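# Load an aluminum blank into the vise and tidy parts

## Task

Put a single plain-gray aluminum blank onto the vise's two low parallel bars, with the vise open, oriented either like the blanks that begin on the infeed plate (the plate carrying short pins) or flipped over. Its long side must be pressed against the fixed jaw (the end block without hoses) and its short end pressed against the work stop (the short rod between the jaws). Every finished part must lie flat in the black outfeed tray with its pocket facing up. All remaining blanks, aluminum or brass, must sit entirely on the infeed plate, not stacked on each other and not propped on the pins, either as they started or flipped. Any blank or finished part left somewhere else means failure, and nothing counts if it stays put only because a gripper is still holding it.

## Robot and tools

Robot: two arms, left_arm and right_arm, each with six revolute joints and a parallel two-finger gripper. Two cameras are carried on the wrists: cam_left_wrist and cam_right_wrist, both 672x504 pixels.

Frame: all printed positions share one scene frame. The origin sits on the table surface midway between the arms; +x runs outward over the table, +z is up, and left_arm is mounted on the +y side. The names left and right do not correspond to image sides. Printed hand positions can be slightly off, especially at long reach.

Tool execute_actions. Argument actions is a list holding zero or one item. An empty list just reports the state. An item with rows and optional steps is a motion: steps is 1 to 15 control steps of 1/30 s each (default 15). rows holds 1 to 15 rows; each row is used for one step and the final row repeats if steps outnumber rows. An item with only steps (up to 300) is a wait that issues no new command. Optional pictures (true/false) decides whether camera images come back; by default they do. A refused call moves nothing.

Each row is one flat list of 18 numbers covering both arms, even when only one moves: first left_arm's 9, then right_arm's 9. Per arm the order is: waist, shoulder, elbow, forearm roll, wrist pitch, wrist roll (absolute target joint angles in radians, the same convention as the Joint positions line, not offsets), then gripper position, force_limit, speed, each between -1 and 1. Joint ranges in radians: waist, shoulder, forearm roll, wrist pitch and wrist roll -6.283 to 6.283; elbow -2.792 to 2.792. A target beyond a range end by more than 0.010 and farther out than the current angle gets the call refused; true ends may differ by up to 0.010 from these, and a joint pushed to its real end stops there with a note "joint sent to its limit" (possibly about an older motion). Absence of that note does not prove more travel exists.

Gripper numbers: position is an absolute opening command, +1 fully open (140 mm), about -0.8 where pads touch, and -1 means squeeze until blocked. force_limit sets grip force (for parts up to 40 mm wide roughly 14 N at -1, 60 N at 0, 107 N at +1). speed sets finger speed (about 30, 140, 250 mm/s at -1, 0, +1). To leave a gripper unchanged, repeat its previous three numbers; a 0 is a real command. To grasp, send -1 and confirm object_status is 2. Status codes: 0 moving, 1 blocked while opening, 2 blocked while closing (holding), 3 reached the command or pads met (thin items may still be held). While status is 2 a new force_limit applies only together with a changed position (e.g. switch -1 to -0.98). position_measured is in counts: 3 fully open, 230 pads touching, not linear. Fingers point along the gripper's +z and open along its y; end_effector_position is the point between closed pads; fingertips extend about 33 mm past it closed, 9 mm open, and move about 24 mm farther out while closing, so keep clearance from surfaces.

Motion behaviour: joint targets are rate-limited (waist and shoulder 2.09, elbow 3.14, wrist joints 3.93 rad/s, 0.3 s to accelerate), coordinated so joints arrive together, and each target is held within a lead of the measured angle (0.456 rad waist/shoulder, 0.683 elbow, 0.854 wrist joints). If a step would move a gripper more than 70 mm from where it is, the whole arm's targets are pulled back. Far moves therefore need several calls. Arms keep pursuing the last row while you think or wait, until motion settles or a step is HELD.

Result lines: per-arm state with end_effector_position (m), end_effector_quat_wxyz, velocities (m/s, rad/s); Joint positions and Joint velocities blocks per arm in column order; joint torques with per-arm offset, scale and noise (changing at rest only with contact or load); gripper object_status and position_measured. "joint command not followed" means a clearance check altered or blocked joint targets, other parts of the row still ran. HELD marks steps where your row was partly or wholly not sent. MOTOR HOT warns of heating from holding loads; an OVER-TEMPERATURE FAULT brakes that arm until it cools.

Faults: a joint torque reaching its load limit (waist/shoulder 309, elbow 145, wrist joints 40.9 N m, held weight included) or any external force of 144 N on an arm or its load halts that arm for 10 s, drops the rest of the call, and lets the arm yield.

Tool zoom_image: camera (cam_left_wrist or cam_right_wrist) and region [x0, y0, x1, y1] in pixels of that camera's latest image, origin top-left, at most 504x504. Returns an enlarged view.

Tool finished_scene: scene is the number of the current scene; it ends and grades it irreversibly, and reports the next task if any. Replying without a tool call ends everything.

Avoid: collisions or hard pressing between arms, dropping or slamming parts, very forceful pushes, and anything leaving the table. Parts may occasionally be tugged in the grip or loose items nudged, so recheck placements before ending. Release everything so results stand on their own.

Each tool is called after "Call:" as name([rows], argument=value, ...), one row to a line, values as JSON.

## Session

Call:
execute_actions(actions=[])

Scene clock: 0.00 s of 6600.00 s.
left_arm: end_effector_position=(+0.2488, -0.0088, +0.1769) position_measured=3 object_status=3 end_effector_quat_wxyz=(-0.182, +0.757, -0.348, +0.522) end_effector_velocity=(+0.000, -0.000, +0.001) end_effector_angular_velocity=(-0.003, +0.001, -0.001) | right_arm: end_effector_position=(+0.6175, -0.2893, +0.3868) position_measured=3 object_status=3 end_effector_quat_wxyz=(+0.293, +0.365, +0.860, +0.204) end_effector_velocity=(-0.000, +0.001, +0.000) end_effector_angular_velocity=(-0.001, -0.001, +0.003)
Joint positions: left_arm=[-1.797  0.257  2.236  1.2    1.348 -0.147] | right_arm=[ 0.413 -0.247  2.032 -0.189  0.643 -0.283]
Joint velocities: left_arm=[ 0.    -0.002  0.     0.001 -0.001 -0.001] | right_arm=[ 0.002 -0.     0.    -0.001 -0.001 -0.   ]
Joint torques (N m, as the joint torque sensors report them, + toward a larger angle): no reading

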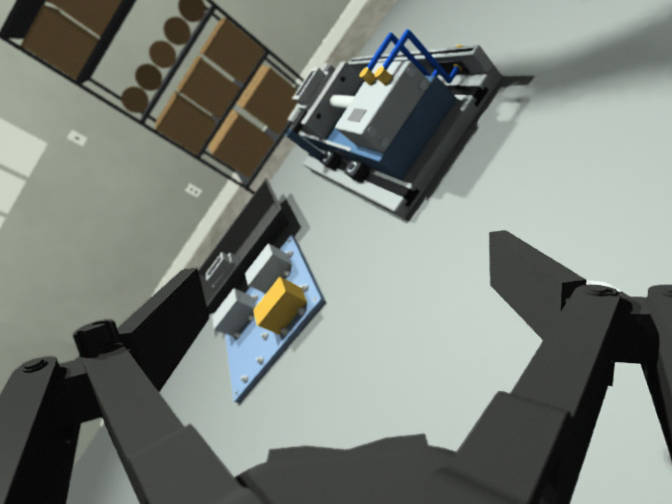

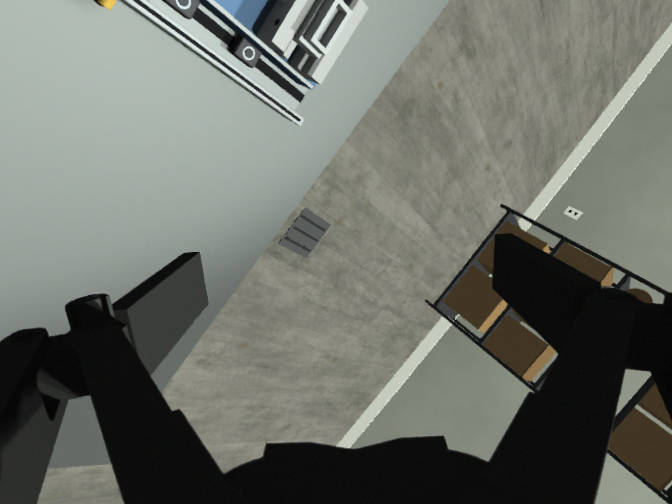

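Call:
execute_actions([
  {"rows": [[-1.2,0.15,1.85,0.6,1.5,0.4,1,0,0, 0.40,-0.05,1.65,-0.1,1.2,0.8,1,0,0]], "steps": 15},
], pictures=false)

Call:
execute_actions([
  {"rows": [[-0.453,0.100,1.359,0,1.683,1.085,1,0,0, 0.392,0.165,1.284,0,1.693,1.930,1,0,0]], "steps": 15},
], pictures=false)

Call:
execute_actions([
  {"steps": 45},
])

Scene clock: 48.63 s of 6600.00 s.
left_arm: end_effector_position=(+0.3720, +0.0682, +0.2412) position_measured=3 object_status=3 end_effector_quat_wxyz=(-0.275, +0.896, -0.166, +0.305) end_effector_velocity=(+0.261, +0.204, +0.165) end_effector_angular_velocity=(-0.156, +0.939, +1.122) | right_arm: end_effector_position=(+0.6425, -0.2822, +0.4407) position_measured=3 object_status=3 end_effector_quat_wxyz=(+0.092, +0.801, +0.570, +0.160) end_effector_velocity=(+0.005, +0.013, +0.063) end_effector_angular_velocity=(+0.457, +0.415, -1.377)
Joint positions: left_arm=[-1.386  0.18   1.959  0.769  1.457  0.246] | right_arm=[ 0.401 -0.059  1.667 -0.104  1.175  0.719]
Joint velocities: left_arm=[ 1.043 -0.169 -0.608 -0.943  0.241  0.86 ] | right_arm=[-0.013  0.192 -0.372  0.085  0.543  1.4  ]
Joint torques (N m, as the joint torque sensors report them, + toward a larger angle): left_arm=[  0.7  -57.75 -33.55   3.73   1.81  -0.08] | right_arm=[  4.18 -49.8  -35.73   3.36  -0.61   0.1 ]
Steps of this call (steps 1 to 90: nothing new was sent; then 45.13 s passed at rest; steps 91 to 105: all 15 steps of this action). Readings (joint positions | what the end effector reports):
91: left_arm=[-1.797 0.257 2.236 1.200 1.348 -0.147] | right_arm=[0.413 -0.247 2.032 -0.189 0.643 -0.283] | left_arm position_measured=3 object_status=3 | right_arm position_measured=3 object_status=3
92: left_arm=[-1.792 0.257 2.232 1.194 1.349 -0.142] | right_arm=[0.413 -0.245 2.029 -0.188 0.649 -0.274] | left_arm position_measured=3 object_status=3 | right_arm position_measured=3 object_status=3
94: left_arm=[-1.761 0.249 2.205 1.152 1.360 -0.103] | right_arm=[0.412 -0.231 2.002 -0.182 0.688 -0.213] | left_arm position_measured=3 object_status=3 | right_arm position_measured=3 object_status=3
98: left_arm=[-1.627 0.220 2.102 0.992 1.401 0.043] | right_arm=[0.408 -0.165 1.872 -0.151 0.876 0.081] | left_arm position_measured=3 object_status=3 | right_arm position_measured=3 object_status=3
105: the state above

Scene clock: 49.13 s of 6600.00 s.
left_arm: end_effector_position=(+0.3726, +0.0678, +0.2434) position_measured=3 object_status=3 end_effector_quat_wxyz=(-0.275, +0.899, -0.165, +0.298) end_effector_velocity=(+0.006, -0.002, +0.020) end_effector_angular_velocity=(-0.012, +0.099, +0.056) | right_arm: end_effector_position=(+0.6499, -0.2518, +0.4988) position_measured=3 object_status=3 end_effector_quat_wxyz=(+0.000, +1.000, +0.014, +0.002) end_effector_velocity=(+0.004, +0.018, +0.023) end_effector_angular_velocity=(-0.005, +0.162, -0.889)
Joint positions: left_arm=[-1.38   0.179  1.949  0.757  1.461  0.259] | right_arm=[ 0.392  0.163  1.288 -0.001  1.688  1.896]
Joint velocities: left_arm=[ 0.057 -0.012 -0.074 -0.095  0.029  0.102] | right_arm=[-0.002  0.106 -0.167  0.049  0.216  0.893]
Joint torques (N m, as the joint torque sensors report them, + toward a larger angle): left_arm=[  0.78 -53.88 -36.81   3.93   1.45  -0.11] | right_arm=[  4.2  -75.71 -38.71   4.1    0.01   0.15]
A step of this action was HELD (marked below), so the robot has no last target. An arm can still carry out its HELD step.
Steps of this call (steps 1 to 15: all 15 steps of this action). Readings (joint positions | what the end effector reports):
1: left_arm=[-1.376 0.179 1.957 0.768 1.458 0.247] | right_arm=[0.400 -0.053 1.656 -0.102 1.190 0.761] | left_arm position_measured=3 object_status=3 | right_arm position_measured=3 object_status=3 HELD
2: left_arm=[-1.384 0.180 1.959 0.770 1.457 0.246] | right_arm=[0.400 -0.047 1.645 -0.099 1.207 0.804] | left_arm position_measured=3 object_status=3 | right_arm position_measured=3 object_status=3 HELD
3: left_arm=[-1.387 0.180 1.959 0.770 1.457 0.246] | right_arm=[0.399 -0.038 1.628 -0.094 1.232 0.860] | left_arm position_measured=3 object_status=3 | right_arm position_measured=3 object_status=3 HELD
4: left_arm=[-1.388 0.180 1.959 0.770 1.457 0.246] | right_arm=[0.399 -0.024 1.603 -0.088 1.265 0.931] | left_arm position_measured=3 object_status=3 | right_arm position_measured=3 object_status=3 HELD
5: left_arm=[-1.388 0.180 1.959 0.770 1.457 0.246] | right_arm=[0.398 -0.007 1.573 -0.080 1.308 1.015] | left_arm position_measured=3 object_status=3 | right_arm position_measured=3 object_status=3 HELD
8: left_arm=[-1.387 0.180 1.959 0.769 1.457 0.246] | right_arm=[0.395 0.065 1.450 -0.047 1.473 1.350] | left_arm position_measured=3 object_status=3 | right_arm position_measured=3 object_status=3
15: the state above
joint command not followed: on one or more control steps a check withheld the commanded joint targets of the left arm, and it was not sent them on those steps.
cause: the commanded joint targets would bring a part of the robot too close to another arm (a part of this arm just beyond joint 4 (forearm roll) and a part of the other arm just beyond its joint 4 (forearm roll)); next, command targets that bring no part of the robot closer to that arm.

Scene clock: 50.63 s of 6600.00 s.
left_arm: end_effector_position=(+0.3875, +0.0558, +0.3041) position_measured=3 object_status=3 end_effector_quat_wxyz=(-0.231, +0.947, -0.151, +0.162) end_effector_velocity=(+0.000, -0.001, +0.004) end_effector_angular_velocity=(-0.007, +0.023, +0.002) | right_arm: end_effector_position=(+0.6499, -0.2514, +0.4995) position_measured=3 object_status=3 end_effector_quat_wxyz=(+0.000, +1.000, -0.003, -0.000) end_effector_velocity=(-0.000, +0.000, +0.001) end_effector_angular_velocity=(+0.001, -0.002, +0.001)
Joint positions: left_arm=[-1.226  0.153  1.749  0.501  1.536  0.539] | right_arm=[ 0.392  0.165  1.284 -0.     1.693  1.93 ]
Joint velocities: left_arm=[ 0.011 -0.001 -0.013 -0.021  0.005  0.022] | right_arm=[ 0.    -0.001 -0.    -0.    -0.    -0.001]
Joint torques (N m, as the joint torque sensors report them, + toward a larger angle): left_arm=[ -2.21 -50.52 -37.77   5.22   1.33   0.13] | right_arm=[ -1.36 -62.56 -40.42   4.46   0.09   0.2 ]
Steps of this call (steps 1 to 45: nothing new was sent). Readings (joint positions | what the end effector reports):
1: left_arm=[-1.377 0.179 1.947 0.754 1.462 0.263] | right_arm=[0.392 0.165 1.285 -0.000 1.692 1.919] | left_arm position_measured=3 object_status=3 | right_arm position_measured=3 object_status=3
2: left_arm=[-1.375 0.178 1.943 0.749 1.463 0.268] | right_arm=[0.392 0.165 1.284 -0.000 1.693 1.928] | left_arm position_measured=3 object_status=3 | right_arm position_measured=3 object_status=3
4: left_arm=[-1.368 0.177 1.935 0.739 1.466 0.279] | right_arm=[0.392 0.165 1.284 -0.000 1.693 1.930] | left_arm position_measured=3 object_status=3 | right_arm position_measured=3 object_status=3
8: left_arm=[-1.354 0.175 1.916 0.715 1.473 0.305] | right_arm=[0.392 0.165 1.284 -0.000 1.693 1.930] | left_arm position_measured=3 object_status=3 | right_arm position_measured=3 object_status=3
45: the state above

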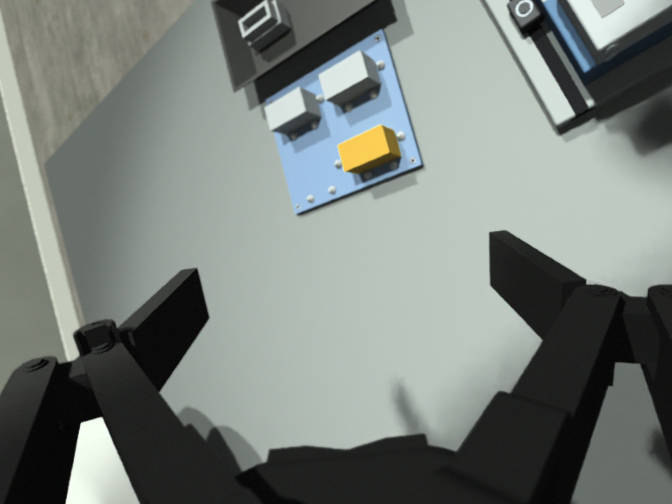

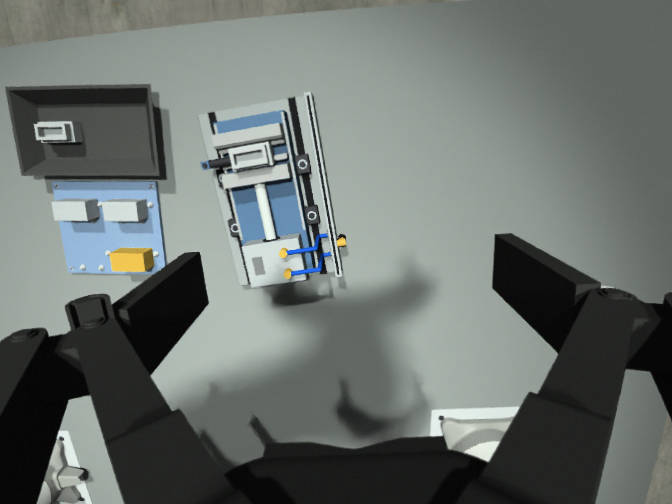

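Call:
zoom_image(camera="cam_right_wrist", region=[0, 60, 380, 320])

Region (0, 60, 380, 320) of cam_right_wrist's 672x504 image, scaled by 1.326, with more detail than that image has; it fills the top 345 rows of this view, and the rest is white.

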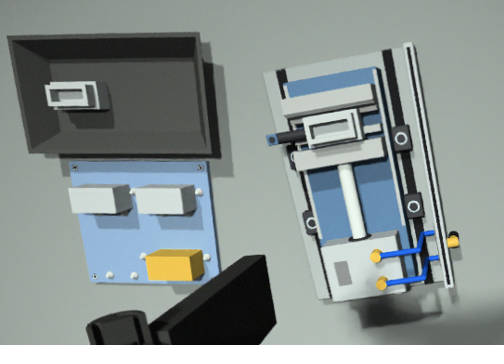

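Call:
execute_actions([
  {"rows": [[-1.226,0.153,1.749,0.501,1.536,0.539,1,0,0, -0.2,0.165,1.284,0,1.693,1.338,1,0,0]], "steps": 12},
], pictures=false)

Call:
execute_actions([
  {"rows": [[-0.453,0.100,1.359,0,1.683,1.085,1,0,0, -0.2,0.165,1.284,0,1.693,1.338,1,0,0]], "steps": 15},
], pictures=false)

Call:
execute_actions([
  {"steps": 25},
])

Scene clock: 75.40 s of 6600.00 s.
left_arm: end_effector_position=(+0.3876, +0.0555, +0.3041) position_measured=3 object_status=3 end_effector_quat_wxyz=(-0.231, +0.947, -0.152, +0.163) end_effector_velocity=(+0.001, -0.000, -0.000) end_effector_angular_velocity=(+0.000, -0.001, +0.001) | right_arm: end_effector_position=(+0.6929, -0.3937, +0.4994) position_measured=3 object_status=3 end_effector_quat_wxyz=(-0.000, +1.000, +0.010, -0.000) end_effector_velocity=(+0.081, -0.445, -0.000) end_effector_angular_velocity=(+0.000, +0.000, -0.050)
Joint positions: left_arm=[-1.226  0.153  1.749  0.501  1.536  0.539] | right_arm=[0.165 0.165 1.284 0.    1.693 1.678]
Joint velocities: left_arm=[ 0.     0.001 -0.     0.001 -0.    -0.002] | right_arm=[-0.687  0.001 -0.    -0.    -0.    -0.637]
Joint torques (N m, as the joint torque sensors report them, + toward a larger angle): left_arm=[ -2.42 -52.82 -37.39   4.88   1.06   0.21] | right_arm=[ -0.23 -63.94 -40.73   4.     0.01   0.28]
Steps of this call (steps 1 to 90: nothing new was sent; then 21.37 s passed at rest; steps 91 to 102: all 12 steps of this action). Readings (joint positions | what the end effector reports):
91: left_arm=[-1.225 0.152 1.749 0.500 1.536 0.540] | right_arm=[0.392 0.165 1.284 0.000 1.693 1.930] | left_arm position_measured=3 object_status=3 | right_arm position_measured=3 object_status=3
92: left_arm=[-1.225 0.152 1.749 0.500 1.536 0.540] | right_arm=[0.388 0.165 1.284 0.000 1.693 1.924] | left_arm position_measured=3 object_status=3 | right_arm position_measured=3 object_status=3
94: left_arm=[-1.226 0.152 1.749 0.500 1.536 0.540] | right_arm=[0.356 0.165 1.284 0.000 1.693 1.883] | left_arm position_measured=3 object_status=3 | right_arm position_measured=3 object_status=3
98: left_arm=[-1.226 0.153 1.749 0.501 1.536 0.539] | right_arm=[0.258 0.165 1.284 0.000 1.693 1.767] | left_arm position_measured=3 object_status=3 | right_arm position_measured=3 object_status=3
102: the state above

Scene clock: 75.90 s of 6600.00 s.
left_arm: end_effector_position=(+0.4890, +0.1109, +0.4088) position_measured=3 object_status=3 end_effector_quat_wxyz=(-0.111, +0.989, -0.092, +0.029) end_effector_velocity=(+0.272, +0.248, +0.176) end_effector_angular_velocity=(-0.428, +0.266, +0.453) | right_arm: end_effector_position=(+0.6948, -0.6174, +0.4994) position_measured=3 object_status=3 end_effector_quat_wxyz=(-0.000, +1.000, -0.002, -0.000) end_effector_velocity=(-0.049, -0.300, -0.001) end_effector_angular_velocity=(-0.001, +0.002, -0.039)
Joint positions: left_arm=[-0.856  0.121  1.513  0.198  1.625  0.869] | right_arm=[-0.177  0.165  1.284  0.     1.693  1.36 ]
Joint velocities: left_arm=[ 0.852 -0.045 -0.332 -0.426  0.125  0.463] | right_arm=[-0.461  0.001  0.    -0.002  0.001 -0.422]
Joint torques (N m, as the joint torque sensors report them, + toward a larger angle): left_arm=[ -3.8  -52.37 -37.85   4.09   0.78   0.09] | right_arm=[ 14.36 -71.3  -40.58   4.87  -0.03   0.15]
Steps of this call (steps 1 to 15: all 15 steps of this action). Readings (joint positions | what the end effector reports):
1: left_arm=[-1.226 0.153 1.749 0.501 1.536 0.539] | right_arm=[0.142 0.165 1.284 0.000 1.693 1.656] | left_arm position_measured=3 object_status=3 | right_arm position_measured=3 object_status=3
2: left_arm=[-1.222 0.153 1.746 0.496 1.537 0.544] | right_arm=[0.119 0.165 1.284 0.000 1.693 1.635] | left_arm position_measured=3 object_status=3 | right_arm position_measured=3 object_status=3
4: left_arm=[-1.190 0.150 1.718 0.461 1.548 0.582] | right_arm=[0.072 0.165 1.284 0.000 1.693 1.592] | left_arm position_measured=3 object_status=3 | right_arm position_measured=3 object_status=3
8: left_arm=[-1.065 0.136 1.620 0.336 1.584 0.719] | right_arm=[-0.021 0.165 1.284 0.000 1.693 1.505] | left_arm position_measured=3 object_status=3 | right_arm position_measured=3 object_status=3
15: the state above

Scene clock: 76.73 s of 6600.00 s.
left_arm: end_effector_position=(+0.5986, +0.2521, +0.4992) position_measured=3 object_status=3 end_effector_quat_wxyz=(-0.000, +1.000, +0.002, -0.000) end_effector_velocity=(+0.000, +0.000, -0.000) end_effector_angular_velocity=(+0.001, +0.001, +0.000) | right_arm: end_effector_position=(+0.6921, -0.6326, +0.4995) position_measured=3 object_status=3 end_effector_quat_wxyz=(-0.000, +1.000, -0.003, -0.000) end_effector_velocity=(+0.001, -0.001, -0.001) end_effector_angular_velocity=(-0.000, -0.000, -0.001)
Joint positions: left_arm=[-0.453  0.1    1.359  0.     1.683  1.085] | right_arm=[-0.2    0.165  1.284  0.     1.693  1.338]
Joint velocities: left_arm=[ 0.     0.001 -0.001 -0.     0.001  0.   ] | right_arm=[-0.001  0.001 -0.    -0.    -0.001  0.   ]
Joint torques (N m, as the joint torque sensors report them, + toward a larger angle): left_arm=[ -0.87 -49.73 -40.36   4.33   0.42   0.08] | right_arm=[ -0.08 -63.07 -39.97   4.47  -0.13   0.27]
Steps of this call (steps 1 to 25: the robot went on to your last target). Readings (joint positions | what the end effector reports):
1: left_arm=[-0.828 0.120 1.502 0.184 1.629 0.885] | right_arm=[-0.189 0.165 1.284 0.000 1.693 1.348] | left_arm position_measured=3 object_status=3 | right_arm position_measured=3 object_status=3
2: left_arm=[-0.799 0.118 1.491 0.170 1.633 0.900] | right_arm=[-0.197 0.165 1.284 0.000 1.693 1.342] | left_arm position_measured=3 object_status=3 | right_arm position_measured=3 object_status=3
4: left_arm=[-0.742 0.115 1.470 0.142 1.641 0.930] | right_arm=[-0.200 0.165 1.284 0.000 1.693 1.339] | left_arm position_measured=3 object_status=3 | right_arm position_measured=3 object_status=3
8: left_arm=[-0.630 0.109 1.427 0.087 1.657 0.990] | right_arm=[-0.200 0.165 1.284 0.000 1.693 1.338] | left_arm position_measured=3 object_status=3 | right_arm position_measured=3 object_status=3
25: the state above

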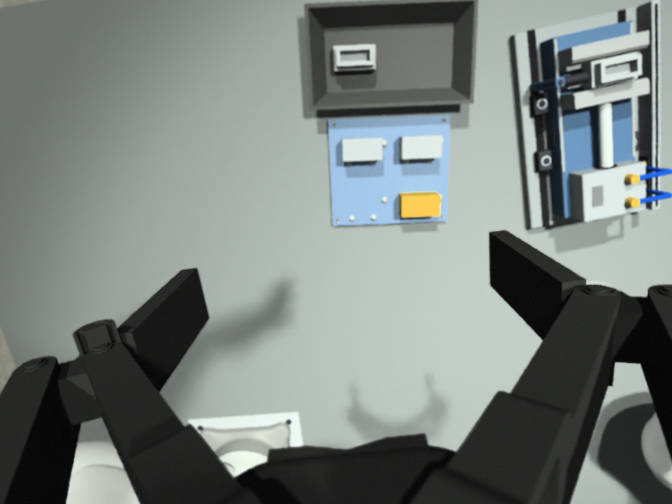

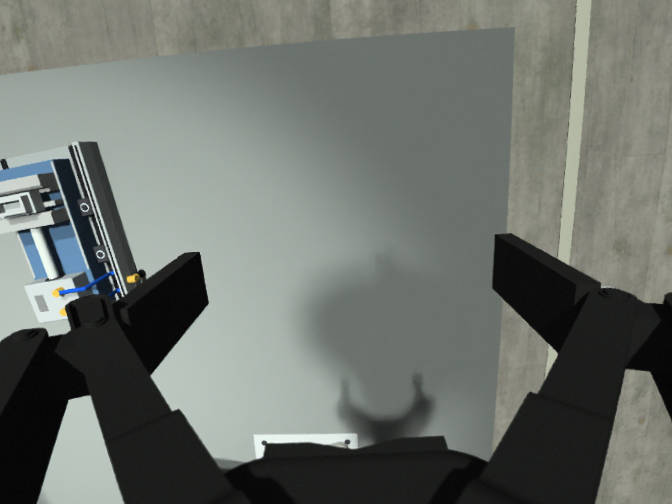

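Call:
zoom_image(camera="cam_left_wrist", region=[290, 0, 490, 240])

Call:
zoom_image(camera="cam_left_wrist", region=[490, 0, 672, 240])

Region (290, 0, 490, 240) of cam_left_wrist's 672x504 image, scaled by 2.100, with more detail than that image has.

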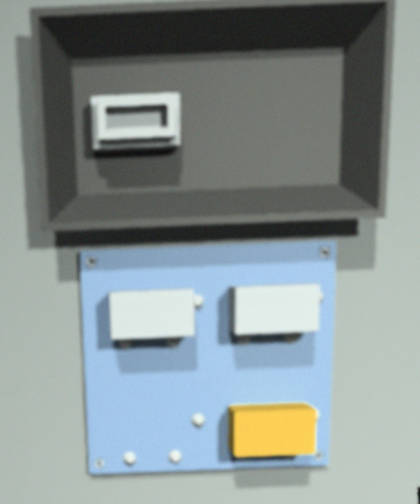

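Region (490, 0, 672, 240) of cam_left_wrist's 672x504 image, scaled by 2.100, with more detail than that image has; it fills the left 382 columns of this view, and the rest is white.

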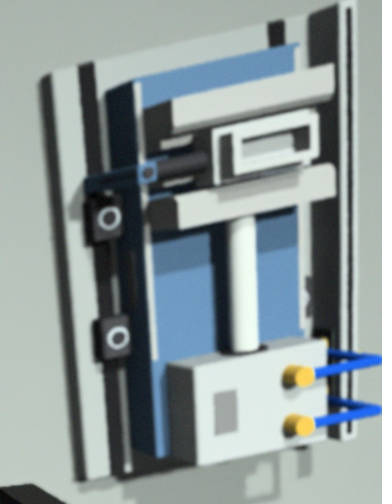

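Call:
execute_actions([
  {"rows": [[-0.453,0.1244,1.6917,0,1.3255,1.085,1,0,0, -0.2,0.165,1.284,0,1.693,1.338,1,0,0]], "steps": 15},
], pictures=false)

Call:
execute_actions([
  {"steps": 12},
])

Scene clock: 105.17 s of 6600.00 s.
left_arm: end_effector_position=(+0.6007, +0.2510, +0.3030) position_measured=3 object_status=3 end_effector_quat_wxyz=(-0.000, +1.000, +0.002, -0.000) end_effector_velocity=(-0.015, +0.008, -0.112) end_effector_angular_velocity=(-0.002, -0.006, +0.000) | right_arm: end_effector_position=(+0.6921, -0.6326, +0.4995) position_measured=3 object_status=3 end_effector_quat_wxyz=(-0.000, +1.000, -0.003, -0.000) end_effector_velocity=(-0.001, -0.000, +0.000) end_effector_angular_velocity=(-0.000, +0.002, -0.001)
Joint positions: left_arm=[-0.453  0.124  1.685 -0.     1.333  1.085] | right_arm=[-0.2    0.165  1.284 -0.     1.693  1.338]
Joint velocities: left_arm=[-0.001  0.013  0.192  0.    -0.211 -0.001] | right_arm=[-0.    -0.    -0.    -0.001  0.002  0.001]
Joint torques (N m, as the joint torque sensors report them, + toward a larger angle): left_arm=[ -1.29 -71.5  -55.59   6.28   0.42   0.31] | right_arm=[ -0.55 -63.34 -40.     4.41  -0.01   0.06]
Steps of this call (steps 1 to 30: the robot went on to your last target; steps 31 to 90: nothing new was sent; then 24.93 s passed at rest; steps 91 to 105: all 15 steps of this action). Readings (joint positions | what the end effector reports):
91: left_arm=[-0.453 0.100 1.359 -0.000 1.683 1.085] | right_arm=[-0.200 0.165 1.284 -0.000 1.693 1.338] | left_arm position_measured=3 object_status=3 | right_arm position_measured=3 object_status=3
92: left_arm=[-0.453 0.100 1.365 -0.000 1.676 1.085] | right_arm=[-0.200 0.165 1.284 -0.000 1.693 1.338] | left_arm position_measured=3 object_status=3 | right_arm position_measured=3 object_status=3
94: left_arm=[-0.453 0.103 1.412 -0.000 1.625 1.085] | right_arm=[-0.200 0.165 1.284 -0.000 1.693 1.338] | left_arm position_measured=3 object_status=3 | right_arm position_measured=3 object_status=3
98: left_arm=[-0.453 0.112 1.525 -0.000 1.504 1.085] | right_arm=[-0.200 0.165 1.284 -0.000 1.693 1.338] | left_arm position_measured=3 object_status=3 | right_arm position_measured=3 object_status=3
105: the state above

Scene clock: 105.57 s of 6600.00 s.
left_arm: end_effector_position=(+0.6003, +0.2513, +0.2995) position_measured=3 object_status=3 end_effector_quat_wxyz=(+0.000, +1.000, +0.002, +0.000) end_effector_velocity=(-0.000, +0.000, -0.001) end_effector_angular_velocity=(+0.002, +0.001, -0.002) | right_arm: end_effector_position=(+0.6921, -0.6326, +0.4995) position_measured=3 object_status=3 end_effector_quat_wxyz=(-0.000, +1.000, -0.003, -0.000) end_effector_velocity=(-0.000, -0.000, +0.001) end_effector_angular_velocity=(-0.001, -0.001, -0.001)
Joint positions: left_arm=[-0.453  0.124  1.692 -0.     1.326  1.085] | right_arm=[-0.2    0.165  1.284 -0.     1.693  1.338]
Joint velocities: left_arm=[-0.     0.001  0.001  0.001  0.001  0.002] | right_arm=[ 0.    -0.001 -0.    -0.001 -0.     0.001]
Joint torques (N m, as the joint torque sensors report them, + toward a larger angle): left_arm=[ -1.   -51.03 -38.79   4.3    0.31   0.07] | right_arm=[  0.16 -64.65 -39.77   4.48   0.2    0.29]
Steps of this call (steps 1 to 12: the robot went on to your last target). Readings (joint positions | what the end effector reports):
1: left_arm=[-0.453 0.124 1.689 -0.000 1.328 1.085] | right_arm=[-0.200 0.165 1.284 -0.000 1.693 1.338] | left_arm position_measured=3 object_status=3 | right_arm position_measured=3 object_status=3
2: left_arm=[-0.453 0.124 1.690 -0.000 1.327 1.085] | right_arm=[-0.200 0.165 1.284 -0.000 1.693 1.338] | left_arm position_measured=3 object_status=3 | right_arm position_measured=3 object_status=3
4: left_arm=[-0.453 0.124 1.691 -0.000 1.326 1.085] | right_arm=[-0.200 0.165 1.284 -0.000 1.693 1.338] | left_arm position_measured=3 object_status=3 | right_arm position_measured=3 object_status=3
8: left_arm=[-0.453 0.124 1.692 -0.000 1.326 1.085] | right_arm=[-0.200 0.165 1.284 -0.000 1.693 1.338] | left_arm position_measured=3 object_status=3 | right_arm position_measured=3 object_status=3
12: the state above

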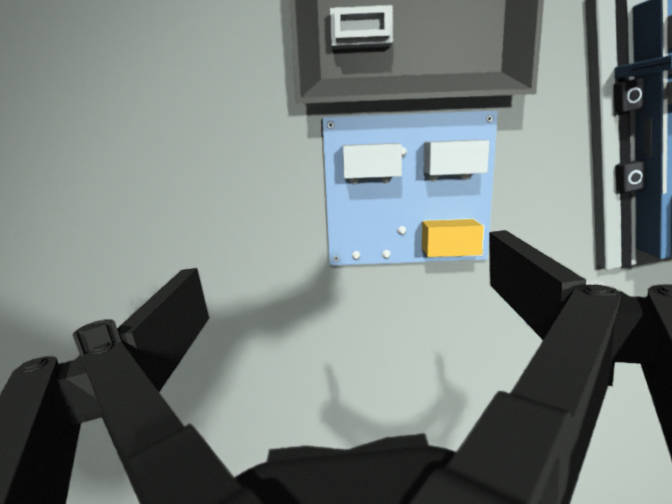

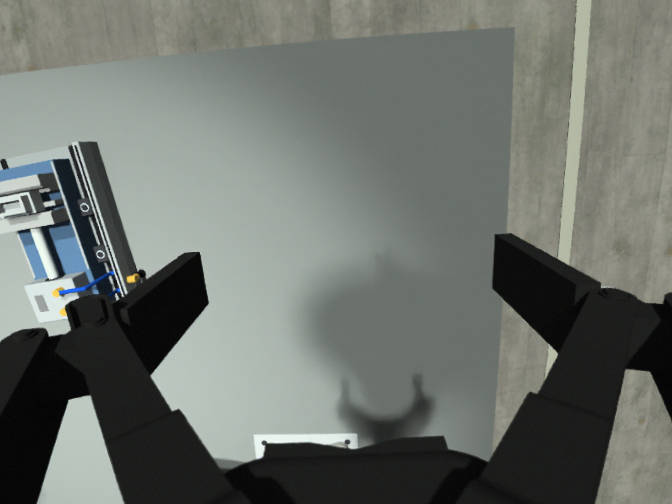

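Call:
zoom_image(camera="cam_left_wrist", region=[300, 90, 520, 280])

Region (300, 90, 520, 280) of cam_left_wrist's 672x504 image, scaled by 2.291, with more detail than that image has; it fills the top 435 rows of this view, and the rest is white.

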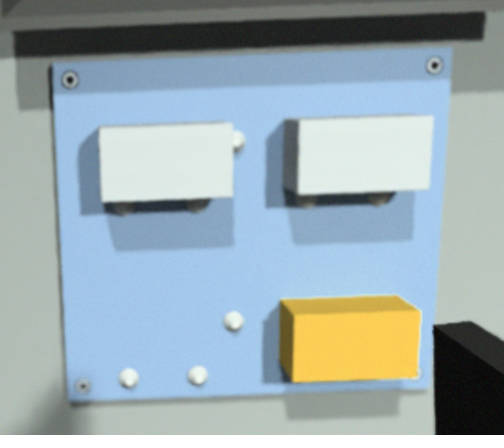

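Call:
zoom_image(camera="cam_left_wrist", region=[100, 200, 604, 504])

Region (100, 200, 604, 504) of cam_left_wrist's 672x504 image, scaled by 1.000; it fills the top 304 rows of this view, and the rest is white.

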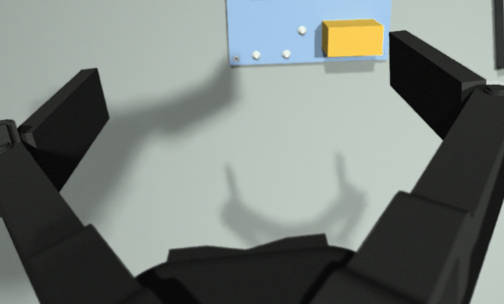

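Call:
execute_actions([
  {"rows": [[-0.3632,0.3442,1.4141,0,1.3833,1.1786,1,0,0, -0.2,0.165,1.284,0,1.693,1.338,1,0,0]], "steps": 15},
], pictures=false)

Call:
execute_actions([
  {"steps": 10},
])

Scene clock: 139.60 s of 6600.00 s.
left_arm: end_effector_position=(+0.7491, +0.2497, +0.2994) position_measured=3 object_status=3 end_effector_quat_wxyz=(-0.000, +1.000, -0.000, -0.000) end_effector_velocity=(+0.010, -0.000, +0.006) end_effector_angular_velocity=(-0.005, -0.010, -0.004) | right_arm: end_effector_position=(+0.6921, -0.6326, +0.4995) position_measured=3 object_status=3 end_effector_quat_wxyz=(-0.000, +1.000, -0.003, -0.000) end_effector_velocity=(+0.000, -0.001, +0.000) end_effector_angular_velocity=(+0.000, -0.002, +0.001)
Joint positions: left_arm=[-0.363  0.343  1.415  0.     1.383  1.178] | right_arm=[-0.2    0.165  1.284 -0.     1.693  1.338]
Joint velocities: left_arm=[ 0.005  0.007 -0.022 -0.     0.003  0.009] | right_arm=[-0.001 -0.    -0.     0.001 -0.002 -0.002]
Joint torques (N m, as the joint torque sensors report them, + toward a larger angle): left_arm=[ -4.33 -74.89 -39.49   4.34   0.15  -0.12] | right_arm=[ -0.68 -62.32 -40.48   4.36  -0.04   0.35]
Steps of this call (steps 1 to 15: the robot went on to your last target; steps 16 to 90: nothing new was sent; then 30.53 s passed at rest; steps 91 to 105: all 15 steps of this action). Readings (joint positions | what the end effector reports):
91: left_arm=[-0.453 0.125 1.692 0.000 1.325 1.085] | right_arm=[-0.200 0.165 1.284 -0.000 1.693 1.338] | left_arm position_measured=3 object_status=3 | right_arm position_measured=3 object_status=3
92: left_arm=[-0.451 0.129 1.686 0.000 1.326 1.087] | right_arm=[-0.200 0.165 1.284 -0.000 1.693 1.338] | left_arm position_measured=3 object_status=3 | right_arm position_measured=3 object_status=3
94: left_arm=[-0.438 0.161 1.646 0.000 1.335 1.101] | right_arm=[-0.200 0.165 1.284 -0.000 1.693 1.338] | left_arm position_measured=3 object_status=3 | right_arm position_measured=3 object_status=3
98: left_arm=[-0.400 0.256 1.526 0.000 1.360 1.141] | right_arm=[-0.200 0.165 1.284 -0.000 1.693 1.338] | left_arm position_measured=3 object_status=3 | right_arm position_measured=3 object_status=3
105: the state above

Scene clock: 139.93 s of 6600.00 s.
left_arm: end_effector_position=(+0.7497, +0.2497, +0.2994) position_measured=3 object_status=3 end_effector_quat_wxyz=(-0.000, +1.000, -0.000, +0.000) end_effector_velocity=(+0.000, -0.001, -0.001) end_effector_angular_velocity=(+0.000, +0.000, -0.000) | right_arm: end_effector_position=(+0.6921, -0.6326, +0.4995) position_measured=3 object_status=3 end_effector_quat_wxyz=(-0.000, +1.000, -0.003, -0.000) end_effector_velocity=(-0.000, +0.000, -0.000) end_effector_angular_velocity=(+0.000, +0.001, +0.001)
Joint positions: left_arm=[-0.363  0.344  1.414  0.     1.383  1.179] | right_arm=[-0.2    0.165  1.284 -0.     1.693  1.338]
Joint velocities: left_arm=[-0.001  0.001 -0.     0.    -0.    -0.   ] | right_arm=[ 0.001  0.     0.     0.     0.001 -0.   ]
Joint torques (N m, as the joint torque sensors report them, + toward a larger angle): left_arm=[  1.06 -70.7  -39.57   4.3    0.34   0.26] | right_arm=[  0.83 -62.57 -40.93   4.31   0.14   0.19]
Steps of this call (steps 1 to 10: the robot went on to your last target). Readings (joint positions | what the end effector reports):
1: left_arm=[-0.363 0.344 1.415 0.000 1.383 1.178] | right_arm=[-0.200 0.165 1.284 -0.000 1.693 1.338] | left_arm position_measured=3 object_status=3 | right_arm position_measured=3 object_status=3
2: left_arm=[-0.363 0.344 1.415 0.000 1.383 1.178] | right_arm=[-0.200 0.165 1.284 -0.000 1.693 1.338] | left_arm position_measured=3 object_status=3 | right_arm position_measured=3 object_status=3
4: left_arm=[-0.363 0.344 1.414 0.000 1.383 1.179] | right_arm=[-0.200 0.165 1.284 -0.000 1.693 1.338] | left_arm position_measured=3 object_status=3 | right_arm position_measured=3 object_status=3
8: left_arm=[-0.363 0.344 1.414 0.000 1.383 1.179] | right_arm=[-0.200 0.165 1.284 -0.000 1.693 1.338] | left_arm position_measured=3 object_status=3 | right_arm position_measured=3 object_status=3
10: the state above

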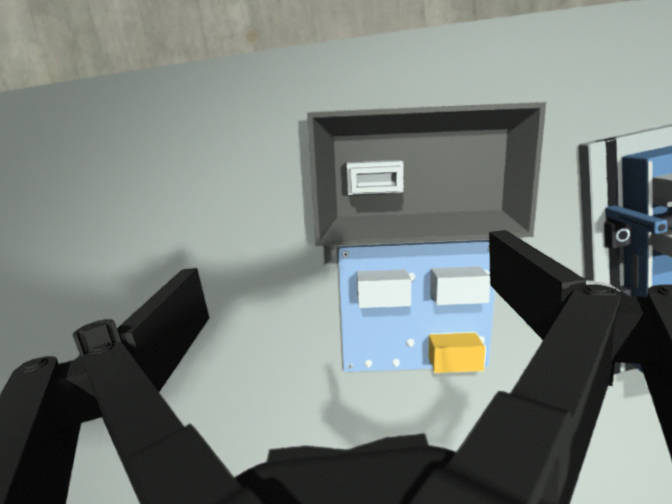

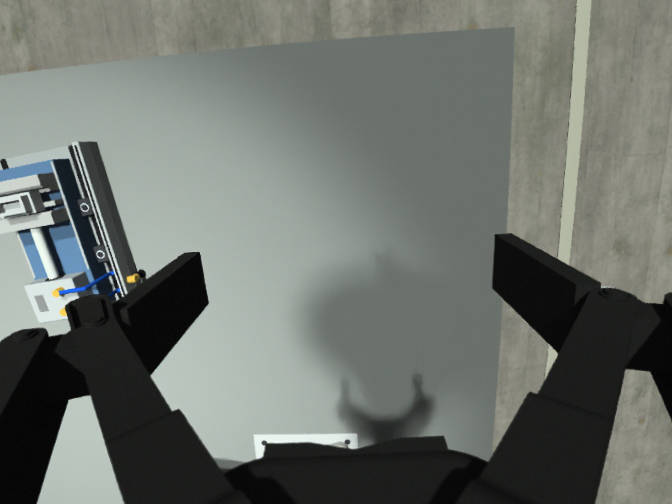

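Call:
zoom_image(camera="cam_left_wrist", region=[300, 200, 520, 390])

Call:
zoom_image(camera="cam_left_wrist", region=[296, 80, 566, 270])

Region (300, 200, 520, 390) of cam_left_wrist's 672x504 image, scaled by 2.291, with more detail than that image has; it fills the top 435 rows of this view, and the rest is white.

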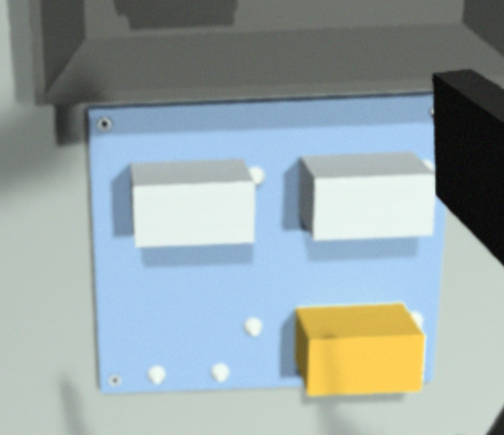

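Region (296, 80, 566, 270) of cam_left_wrist's 672x504 image, scaled by 1.867, with more detail than that image has; it fills the top 355 rows of this view, and the rest is white.

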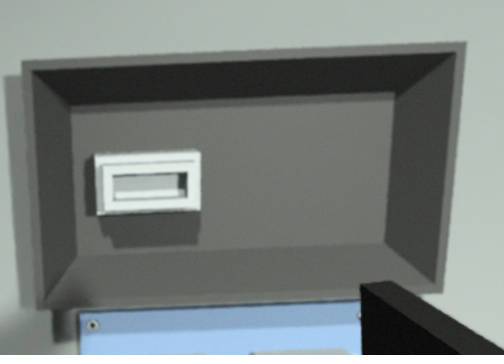

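Call:
execute_actions([
  {"rows": [[-0.775,0.5161,1.1258,0,1.4997,0.7668,1,0,0, -0.2,0.165,1.284,0,1.693,1.338,1,0,0]], "steps": 15},
], pictures=false)

Call:
execute_actions([
  {"steps": 15},
])

Scene clock: 239.23 s of 6600.00 s.
left_arm: end_effector_position=(+0.7165, +0.0426, +0.3134) position_measured=3 object_status=3 end_effector_quat_wxyz=(+0.000, +1.000, -0.000, -0.000) end_effector_velocity=(-0.145, -0.460, +0.024) end_effector_angular_velocity=(-0.000, -0.001, -0.004) | right_arm: end_effector_position=(+0.6921, -0.6326, +0.4995) position_measured=3 object_status=3 end_effector_quat_wxyz=(-0.000, +1.000, -0.003, -0.000) end_effector_velocity=(-0.000, -0.000, +0.000) end_effector_angular_velocity=(+0.000, -0.000, -0.001)
Joint positions: left_arm=[-0.612  0.448  1.24  -0.     1.454  0.93 ] | right_arm=[-0.2    0.165  1.284 -0.     1.693  1.338]
Joint velocities: left_arm=[-0.553  0.231 -0.386  0.001  0.154 -0.549] | right_arm=[-0.001 -0.001 -0.     0.     0.001 -0.   ]
Joint torques (N m, as the joint torque sensors report them, + toward a larger angle): left_arm=[ -3.27 -83.53 -39.36   4.44   0.28   0.13] | right_arm=[  0.59 -62.47 -39.39   4.34  -0.08   0.2 ]
Steps of this call (steps 1 to 15: the robot went on to your last target; steps 16 to 90: nothing new was sent; then 95.80 s passed at rest; steps 91 to 105: all 15 steps of this action). Readings (joint positions | what the end effector reports):
91: left_arm=[-0.363 0.344 1.414 -0.000 1.383 1.179] | right_arm=[-0.200 0.165 1.284 -0.000 1.693 1.338] | left_arm position_measured=3 object_status=3 | right_arm position_measured=3 object_status=3
92: left_arm=[-0.367 0.346 1.411 -0.000 1.385 1.175] | right_arm=[-0.200 0.165 1.284 -0.000 1.693 1.338] | left_arm position_measured=3 object_status=3 | right_arm position_measured=3 object_status=3
94: left_arm=[-0.399 0.359 1.389 -0.000 1.394 1.142] | right_arm=[-0.200 0.165 1.284 -0.000 1.693 1.338] | left_arm position_measured=3 object_status=3 | right_arm position_measured=3 object_status=3
98: left_arm=[-0.480 0.393 1.332 -0.000 1.416 1.062] | right_arm=[-0.200 0.165 1.284 -0.000 1.693 1.338] | left_arm position_measured=3 object_status=3 | right_arm position_measured=3 object_status=3
105: the state above

Scene clock: 239.73 s of 6600.00 s.
left_arm: end_effector_position=(+0.6596, -0.0901, +0.3196) position_measured=3 object_status=3 end_effector_quat_wxyz=(+0.000, +1.000, -0.000, -0.000) end_effector_velocity=(-0.001, -0.002, -0.002) end_effector_angular_velocity=(+0.001, +0.002, -0.001) | right_arm: end_effector_position=(+0.6921, -0.6326, +0.4995) position_measured=3 object_status=3 end_effector_quat_wxyz=(-0.000, +1.000, -0.003, -0.000) end_effector_velocity=(-0.000, +0.000, +0.001) end_effector_angular_velocity=(-0.001, -0.002, +0.002)
Joint positions: left_arm=[-0.775  0.516  1.126 -0.     1.5    0.767] | right_arm=[-0.2    0.165  1.284 -0.     1.693  1.338]
Joint velocities: left_arm=[-0.002  0.003 -0.002 -0.001  0.001 -0.002] | right_arm=[ 0.001 -0.002  0.    -0.    -0.001 -0.001]
Joint torques (N m, as the joint torque sensors report them, + toward a larger angle): left_arm=[  0.78 -90.52 -39.33   4.66   0.35   0.17] | right_arm=[  1.12 -62.45 -40.79   4.09  -0.17   0.46]
Steps of this call (steps 1 to 15: the robot went on to your last target). Readings (joint positions | what the end effector reports):
1: left_arm=[-0.631 0.456 1.227 -0.000 1.459 0.911] | right_arm=[-0.200 0.165 1.284 -0.000 1.693 1.338] | left_arm position_measured=3 object_status=3 | right_arm position_measured=3 object_status=3
2: left_arm=[-0.649 0.464 1.214 -0.000 1.464 0.892] | right_arm=[-0.200 0.165 1.284 -0.000 1.693 1.338] | left_arm position_measured=3 object_status=3 | right_arm position_measured=3 object_status=3
4: left_arm=[-0.686 0.479 1.188 -0.000 1.475 0.856] | right_arm=[-0.200 0.165 1.284 -0.000 1.693 1.338] | left_arm position_measured=3 object_status=3 | right_arm position_measured=3 object_status=3
8: left_arm=[-0.756 0.508 1.140 -0.000 1.494 0.787] | right_arm=[-0.200 0.165 1.284 -0.000 1.693 1.338] | left_arm position_measured=3 object_status=3 | right_arm position_measured=3 object_status=3
15: the state above

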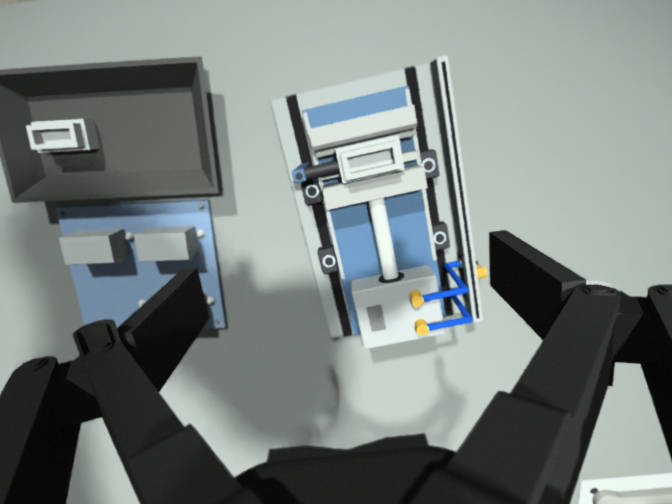

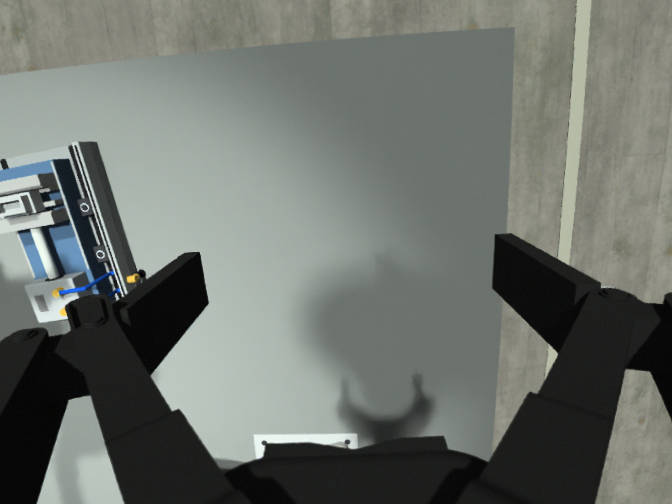

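Call:
zoom_image(camera="cam_left_wrist", region=[270, 60, 470, 230])

Region (270, 60, 470, 230) of cam_left_wrist's 672x504 image, scaled by 2.520, with more detail than that image has; it fills the top 428 rows of this view, and the rest is white.

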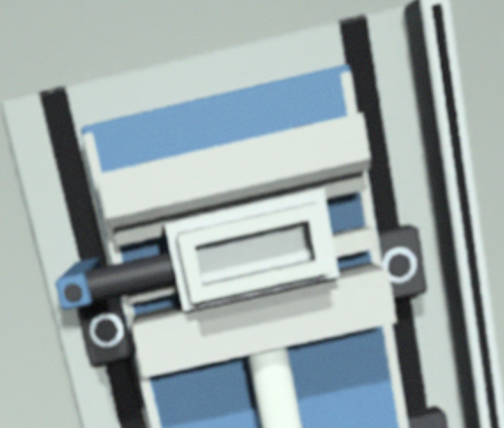

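Call:
zoom_image(camera="cam_left_wrist", region=[285, 110, 435, 210])

Region (285, 110, 435, 210) of cam_left_wrist's 672x504 image, scaled by 3.360, with more detail than that image has.

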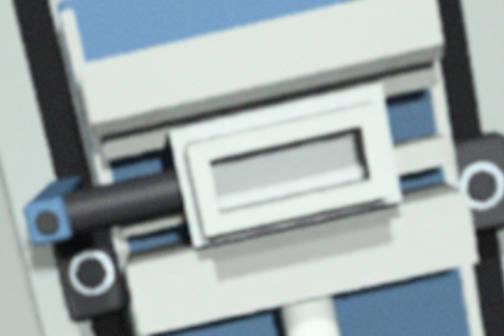

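Call:
execute_actions([
  {"rows": [[-0.775,0.5161,1.1258,0,1.4997,0.7668,1,0,0, -0.160,0.308,1.828,0.878,1.352,-0.558,1,0,0]], "steps": 15},
], pictures=false)

Call:
execute_actions([
  {"steps": 20},
])

Scene clock: 291.23 s of 6600.00 s.
left_arm: end_effector_position=(+0.6595, -0.0902, +0.3195) position_measured=3 object_status=3 end_effector_quat_wxyz=(-0.000, +1.000, -0.000, -0.000) end_effector_velocity=(-0.000, +0.001, +0.000) end_effector_angular_velocity=(+0.001, +0.001, +0.000) | right_arm: end_effector_position=(+0.7088, -0.4870, +0.3427) position_measured=3 object_status=3 end_effector_quat_wxyz=(-0.218, +0.949, +0.226, +0.023) end_effector_velocity=(-0.004, +0.319, -0.284) end_effector_angular_velocity=(+1.037, -0.454, +1.097)
Joint positions: left_arm=[-0.775  0.516  1.126  0.     1.5    0.767] | right_arm=[-0.182  0.232  1.541  0.414  1.532  0.833]
Joint velocities: left_arm=[ 0.001 -0.001  0.    -0.     0.002  0.   ] | right_arm=[ 0.044  0.152  0.579  0.936 -0.363 -1.532]
Joint torques (N m, as the joint torque sensors report them, + toward a larger angle): left_arm=[ -0.29 -89.36 -40.56   4.43   0.26   0.25] | right_arm=[  1.05 -67.83 -40.56   4.73   0.42   0.02]
Steps of this call (steps 1 to 15: the robot went on to your last target; steps 16 to 90: nothing new was sent; then 48.00 s passed at rest; steps 91 to 105: all 15 steps of this action). Readings (joint positions | what the end effector reports):
91: left_arm=[-0.775 0.516 1.126 0.000 1.500 0.767] | right_arm=[-0.200 0.165 1.284 0.000 1.693 1.337] | left_arm position_measured=3 object_status=3 | right_arm position_measured=3 object_status=3
92: left_arm=[-0.775 0.516 1.126 -0.000 1.500 0.767] | right_arm=[-0.200 0.166 1.289 0.009 1.690 1.329] | left_arm position_measured=3 object_status=3 | right_arm position_measured=3 object_status=3
94: left_arm=[-0.775 0.516 1.126 0.000 1.500 0.767] | right_arm=[-0.197 0.175 1.325 0.066 1.667 1.272] | left_arm position_measured=3 object_status=3 | right_arm position_measured=3 object_status=3
98: left_arm=[-0.775 0.516 1.126 0.000 1.500 0.767] | right_arm=[-0.192 0.196 1.405 0.193 1.618 1.136] | left_arm position_measured=3 object_status=3 | right_arm position_measured=3 object_status=3
105: the state above

Scene clock: 291.90 s of 6600.00 s.
left_arm: end_effector_position=(+0.6595, -0.0902, +0.3195) position_measured=3 object_status=3 end_effector_quat_wxyz=(-0.000, +1.000, -0.000, -0.000) end_effector_velocity=(-0.000, -0.000, -0.000) end_effector_angular_velocity=(+0.001, +0.000, -0.001) | right_arm: end_effector_position=(+0.6999, -0.3527, +0.2302) position_measured=3 object_status=3 end_effector_quat_wxyz=(-0.299, +0.641, +0.640, +0.299) end_effector_velocity=(+0.001, +0.002, -0.001) end_effector_angular_velocity=(+0.007, -0.038, +0.021)
Joint positions: left_arm=[-0.775  0.516  1.126  0.     1.5    0.767] | right_arm=[-0.16   0.308  1.828  0.878  1.352 -0.557]
Joint velocities: left_arm=[-0.001  0.     0.     0.     0.     0.   ] | right_arm=[ 0.001  0.     0.005  0.012 -0.008 -0.049]
Joint torques (N m, as the joint torque sensors report them, + toward a larger angle): left_arm=[  0.83 -88.38 -40.07   4.52   0.21  -0.06] | right_arm=[ -0.44 -76.39 -39.87   4.     1.13   0.34]
Steps of this call (steps 1 to 20: the robot went on to your last target). Readings (joint positions | what the end effector reports):
1: left_arm=[-0.775 0.516 1.126 0.000 1.500 0.767] | right_arm=[-0.180 0.237 1.561 0.446 1.520 0.779] | left_arm position_measured=3 object_status=3 | right_arm position_measured=3 object_status=3
2: left_arm=[-0.775 0.516 1.126 0.000 1.500 0.767] | right_arm=[-0.179 0.243 1.581 0.478 1.507 0.722] | left_arm position_measured=3 object_status=3 | right_arm position_measured=3 object_status=3
4: left_arm=[-0.775 0.516 1.126 0.000 1.500 0.767] | right_arm=[-0.176 0.253 1.620 0.541 1.483 0.596] | left_arm position_measured=3 object_status=3 | right_arm position_measured=3 object_status=3
8: left_arm=[-0.775 0.516 1.126 0.000 1.500 0.767] | right_arm=[-0.170 0.273 1.696 0.664 1.435 0.280] | left_arm position_measured=3 object_status=3 | right_arm position_measured=3 object_status=3
20: the state above

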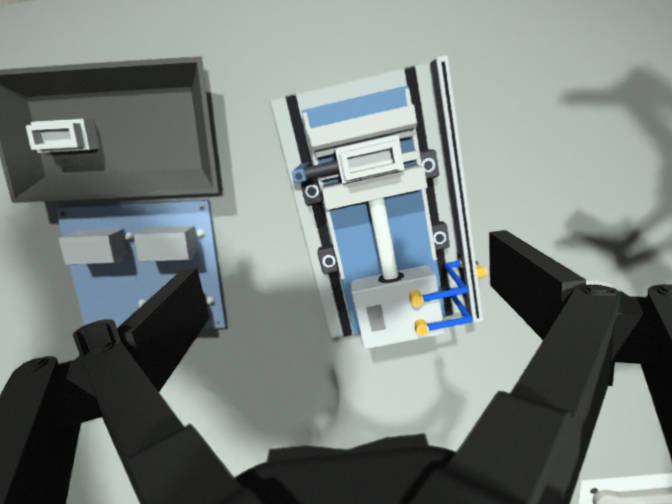

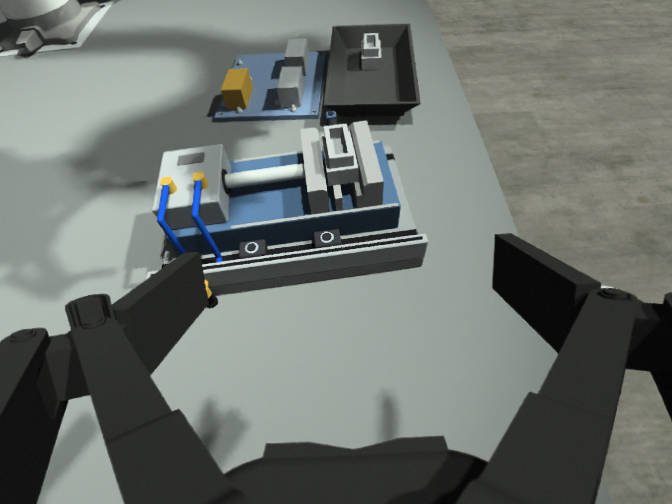

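Call:
zoom_image(camera="cam_right_wrist", region=[280, 100, 420, 230])

Region (280, 100, 420, 230) of cam_right_wrist's 672x504 image, scaled by 3.600, with more detail than that image has; it fills the top 468 rows of this view, and the rest is white.

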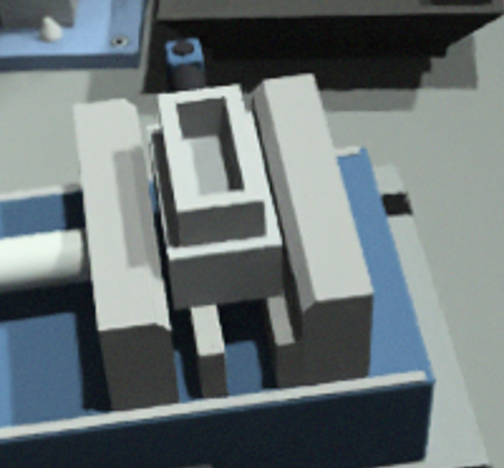

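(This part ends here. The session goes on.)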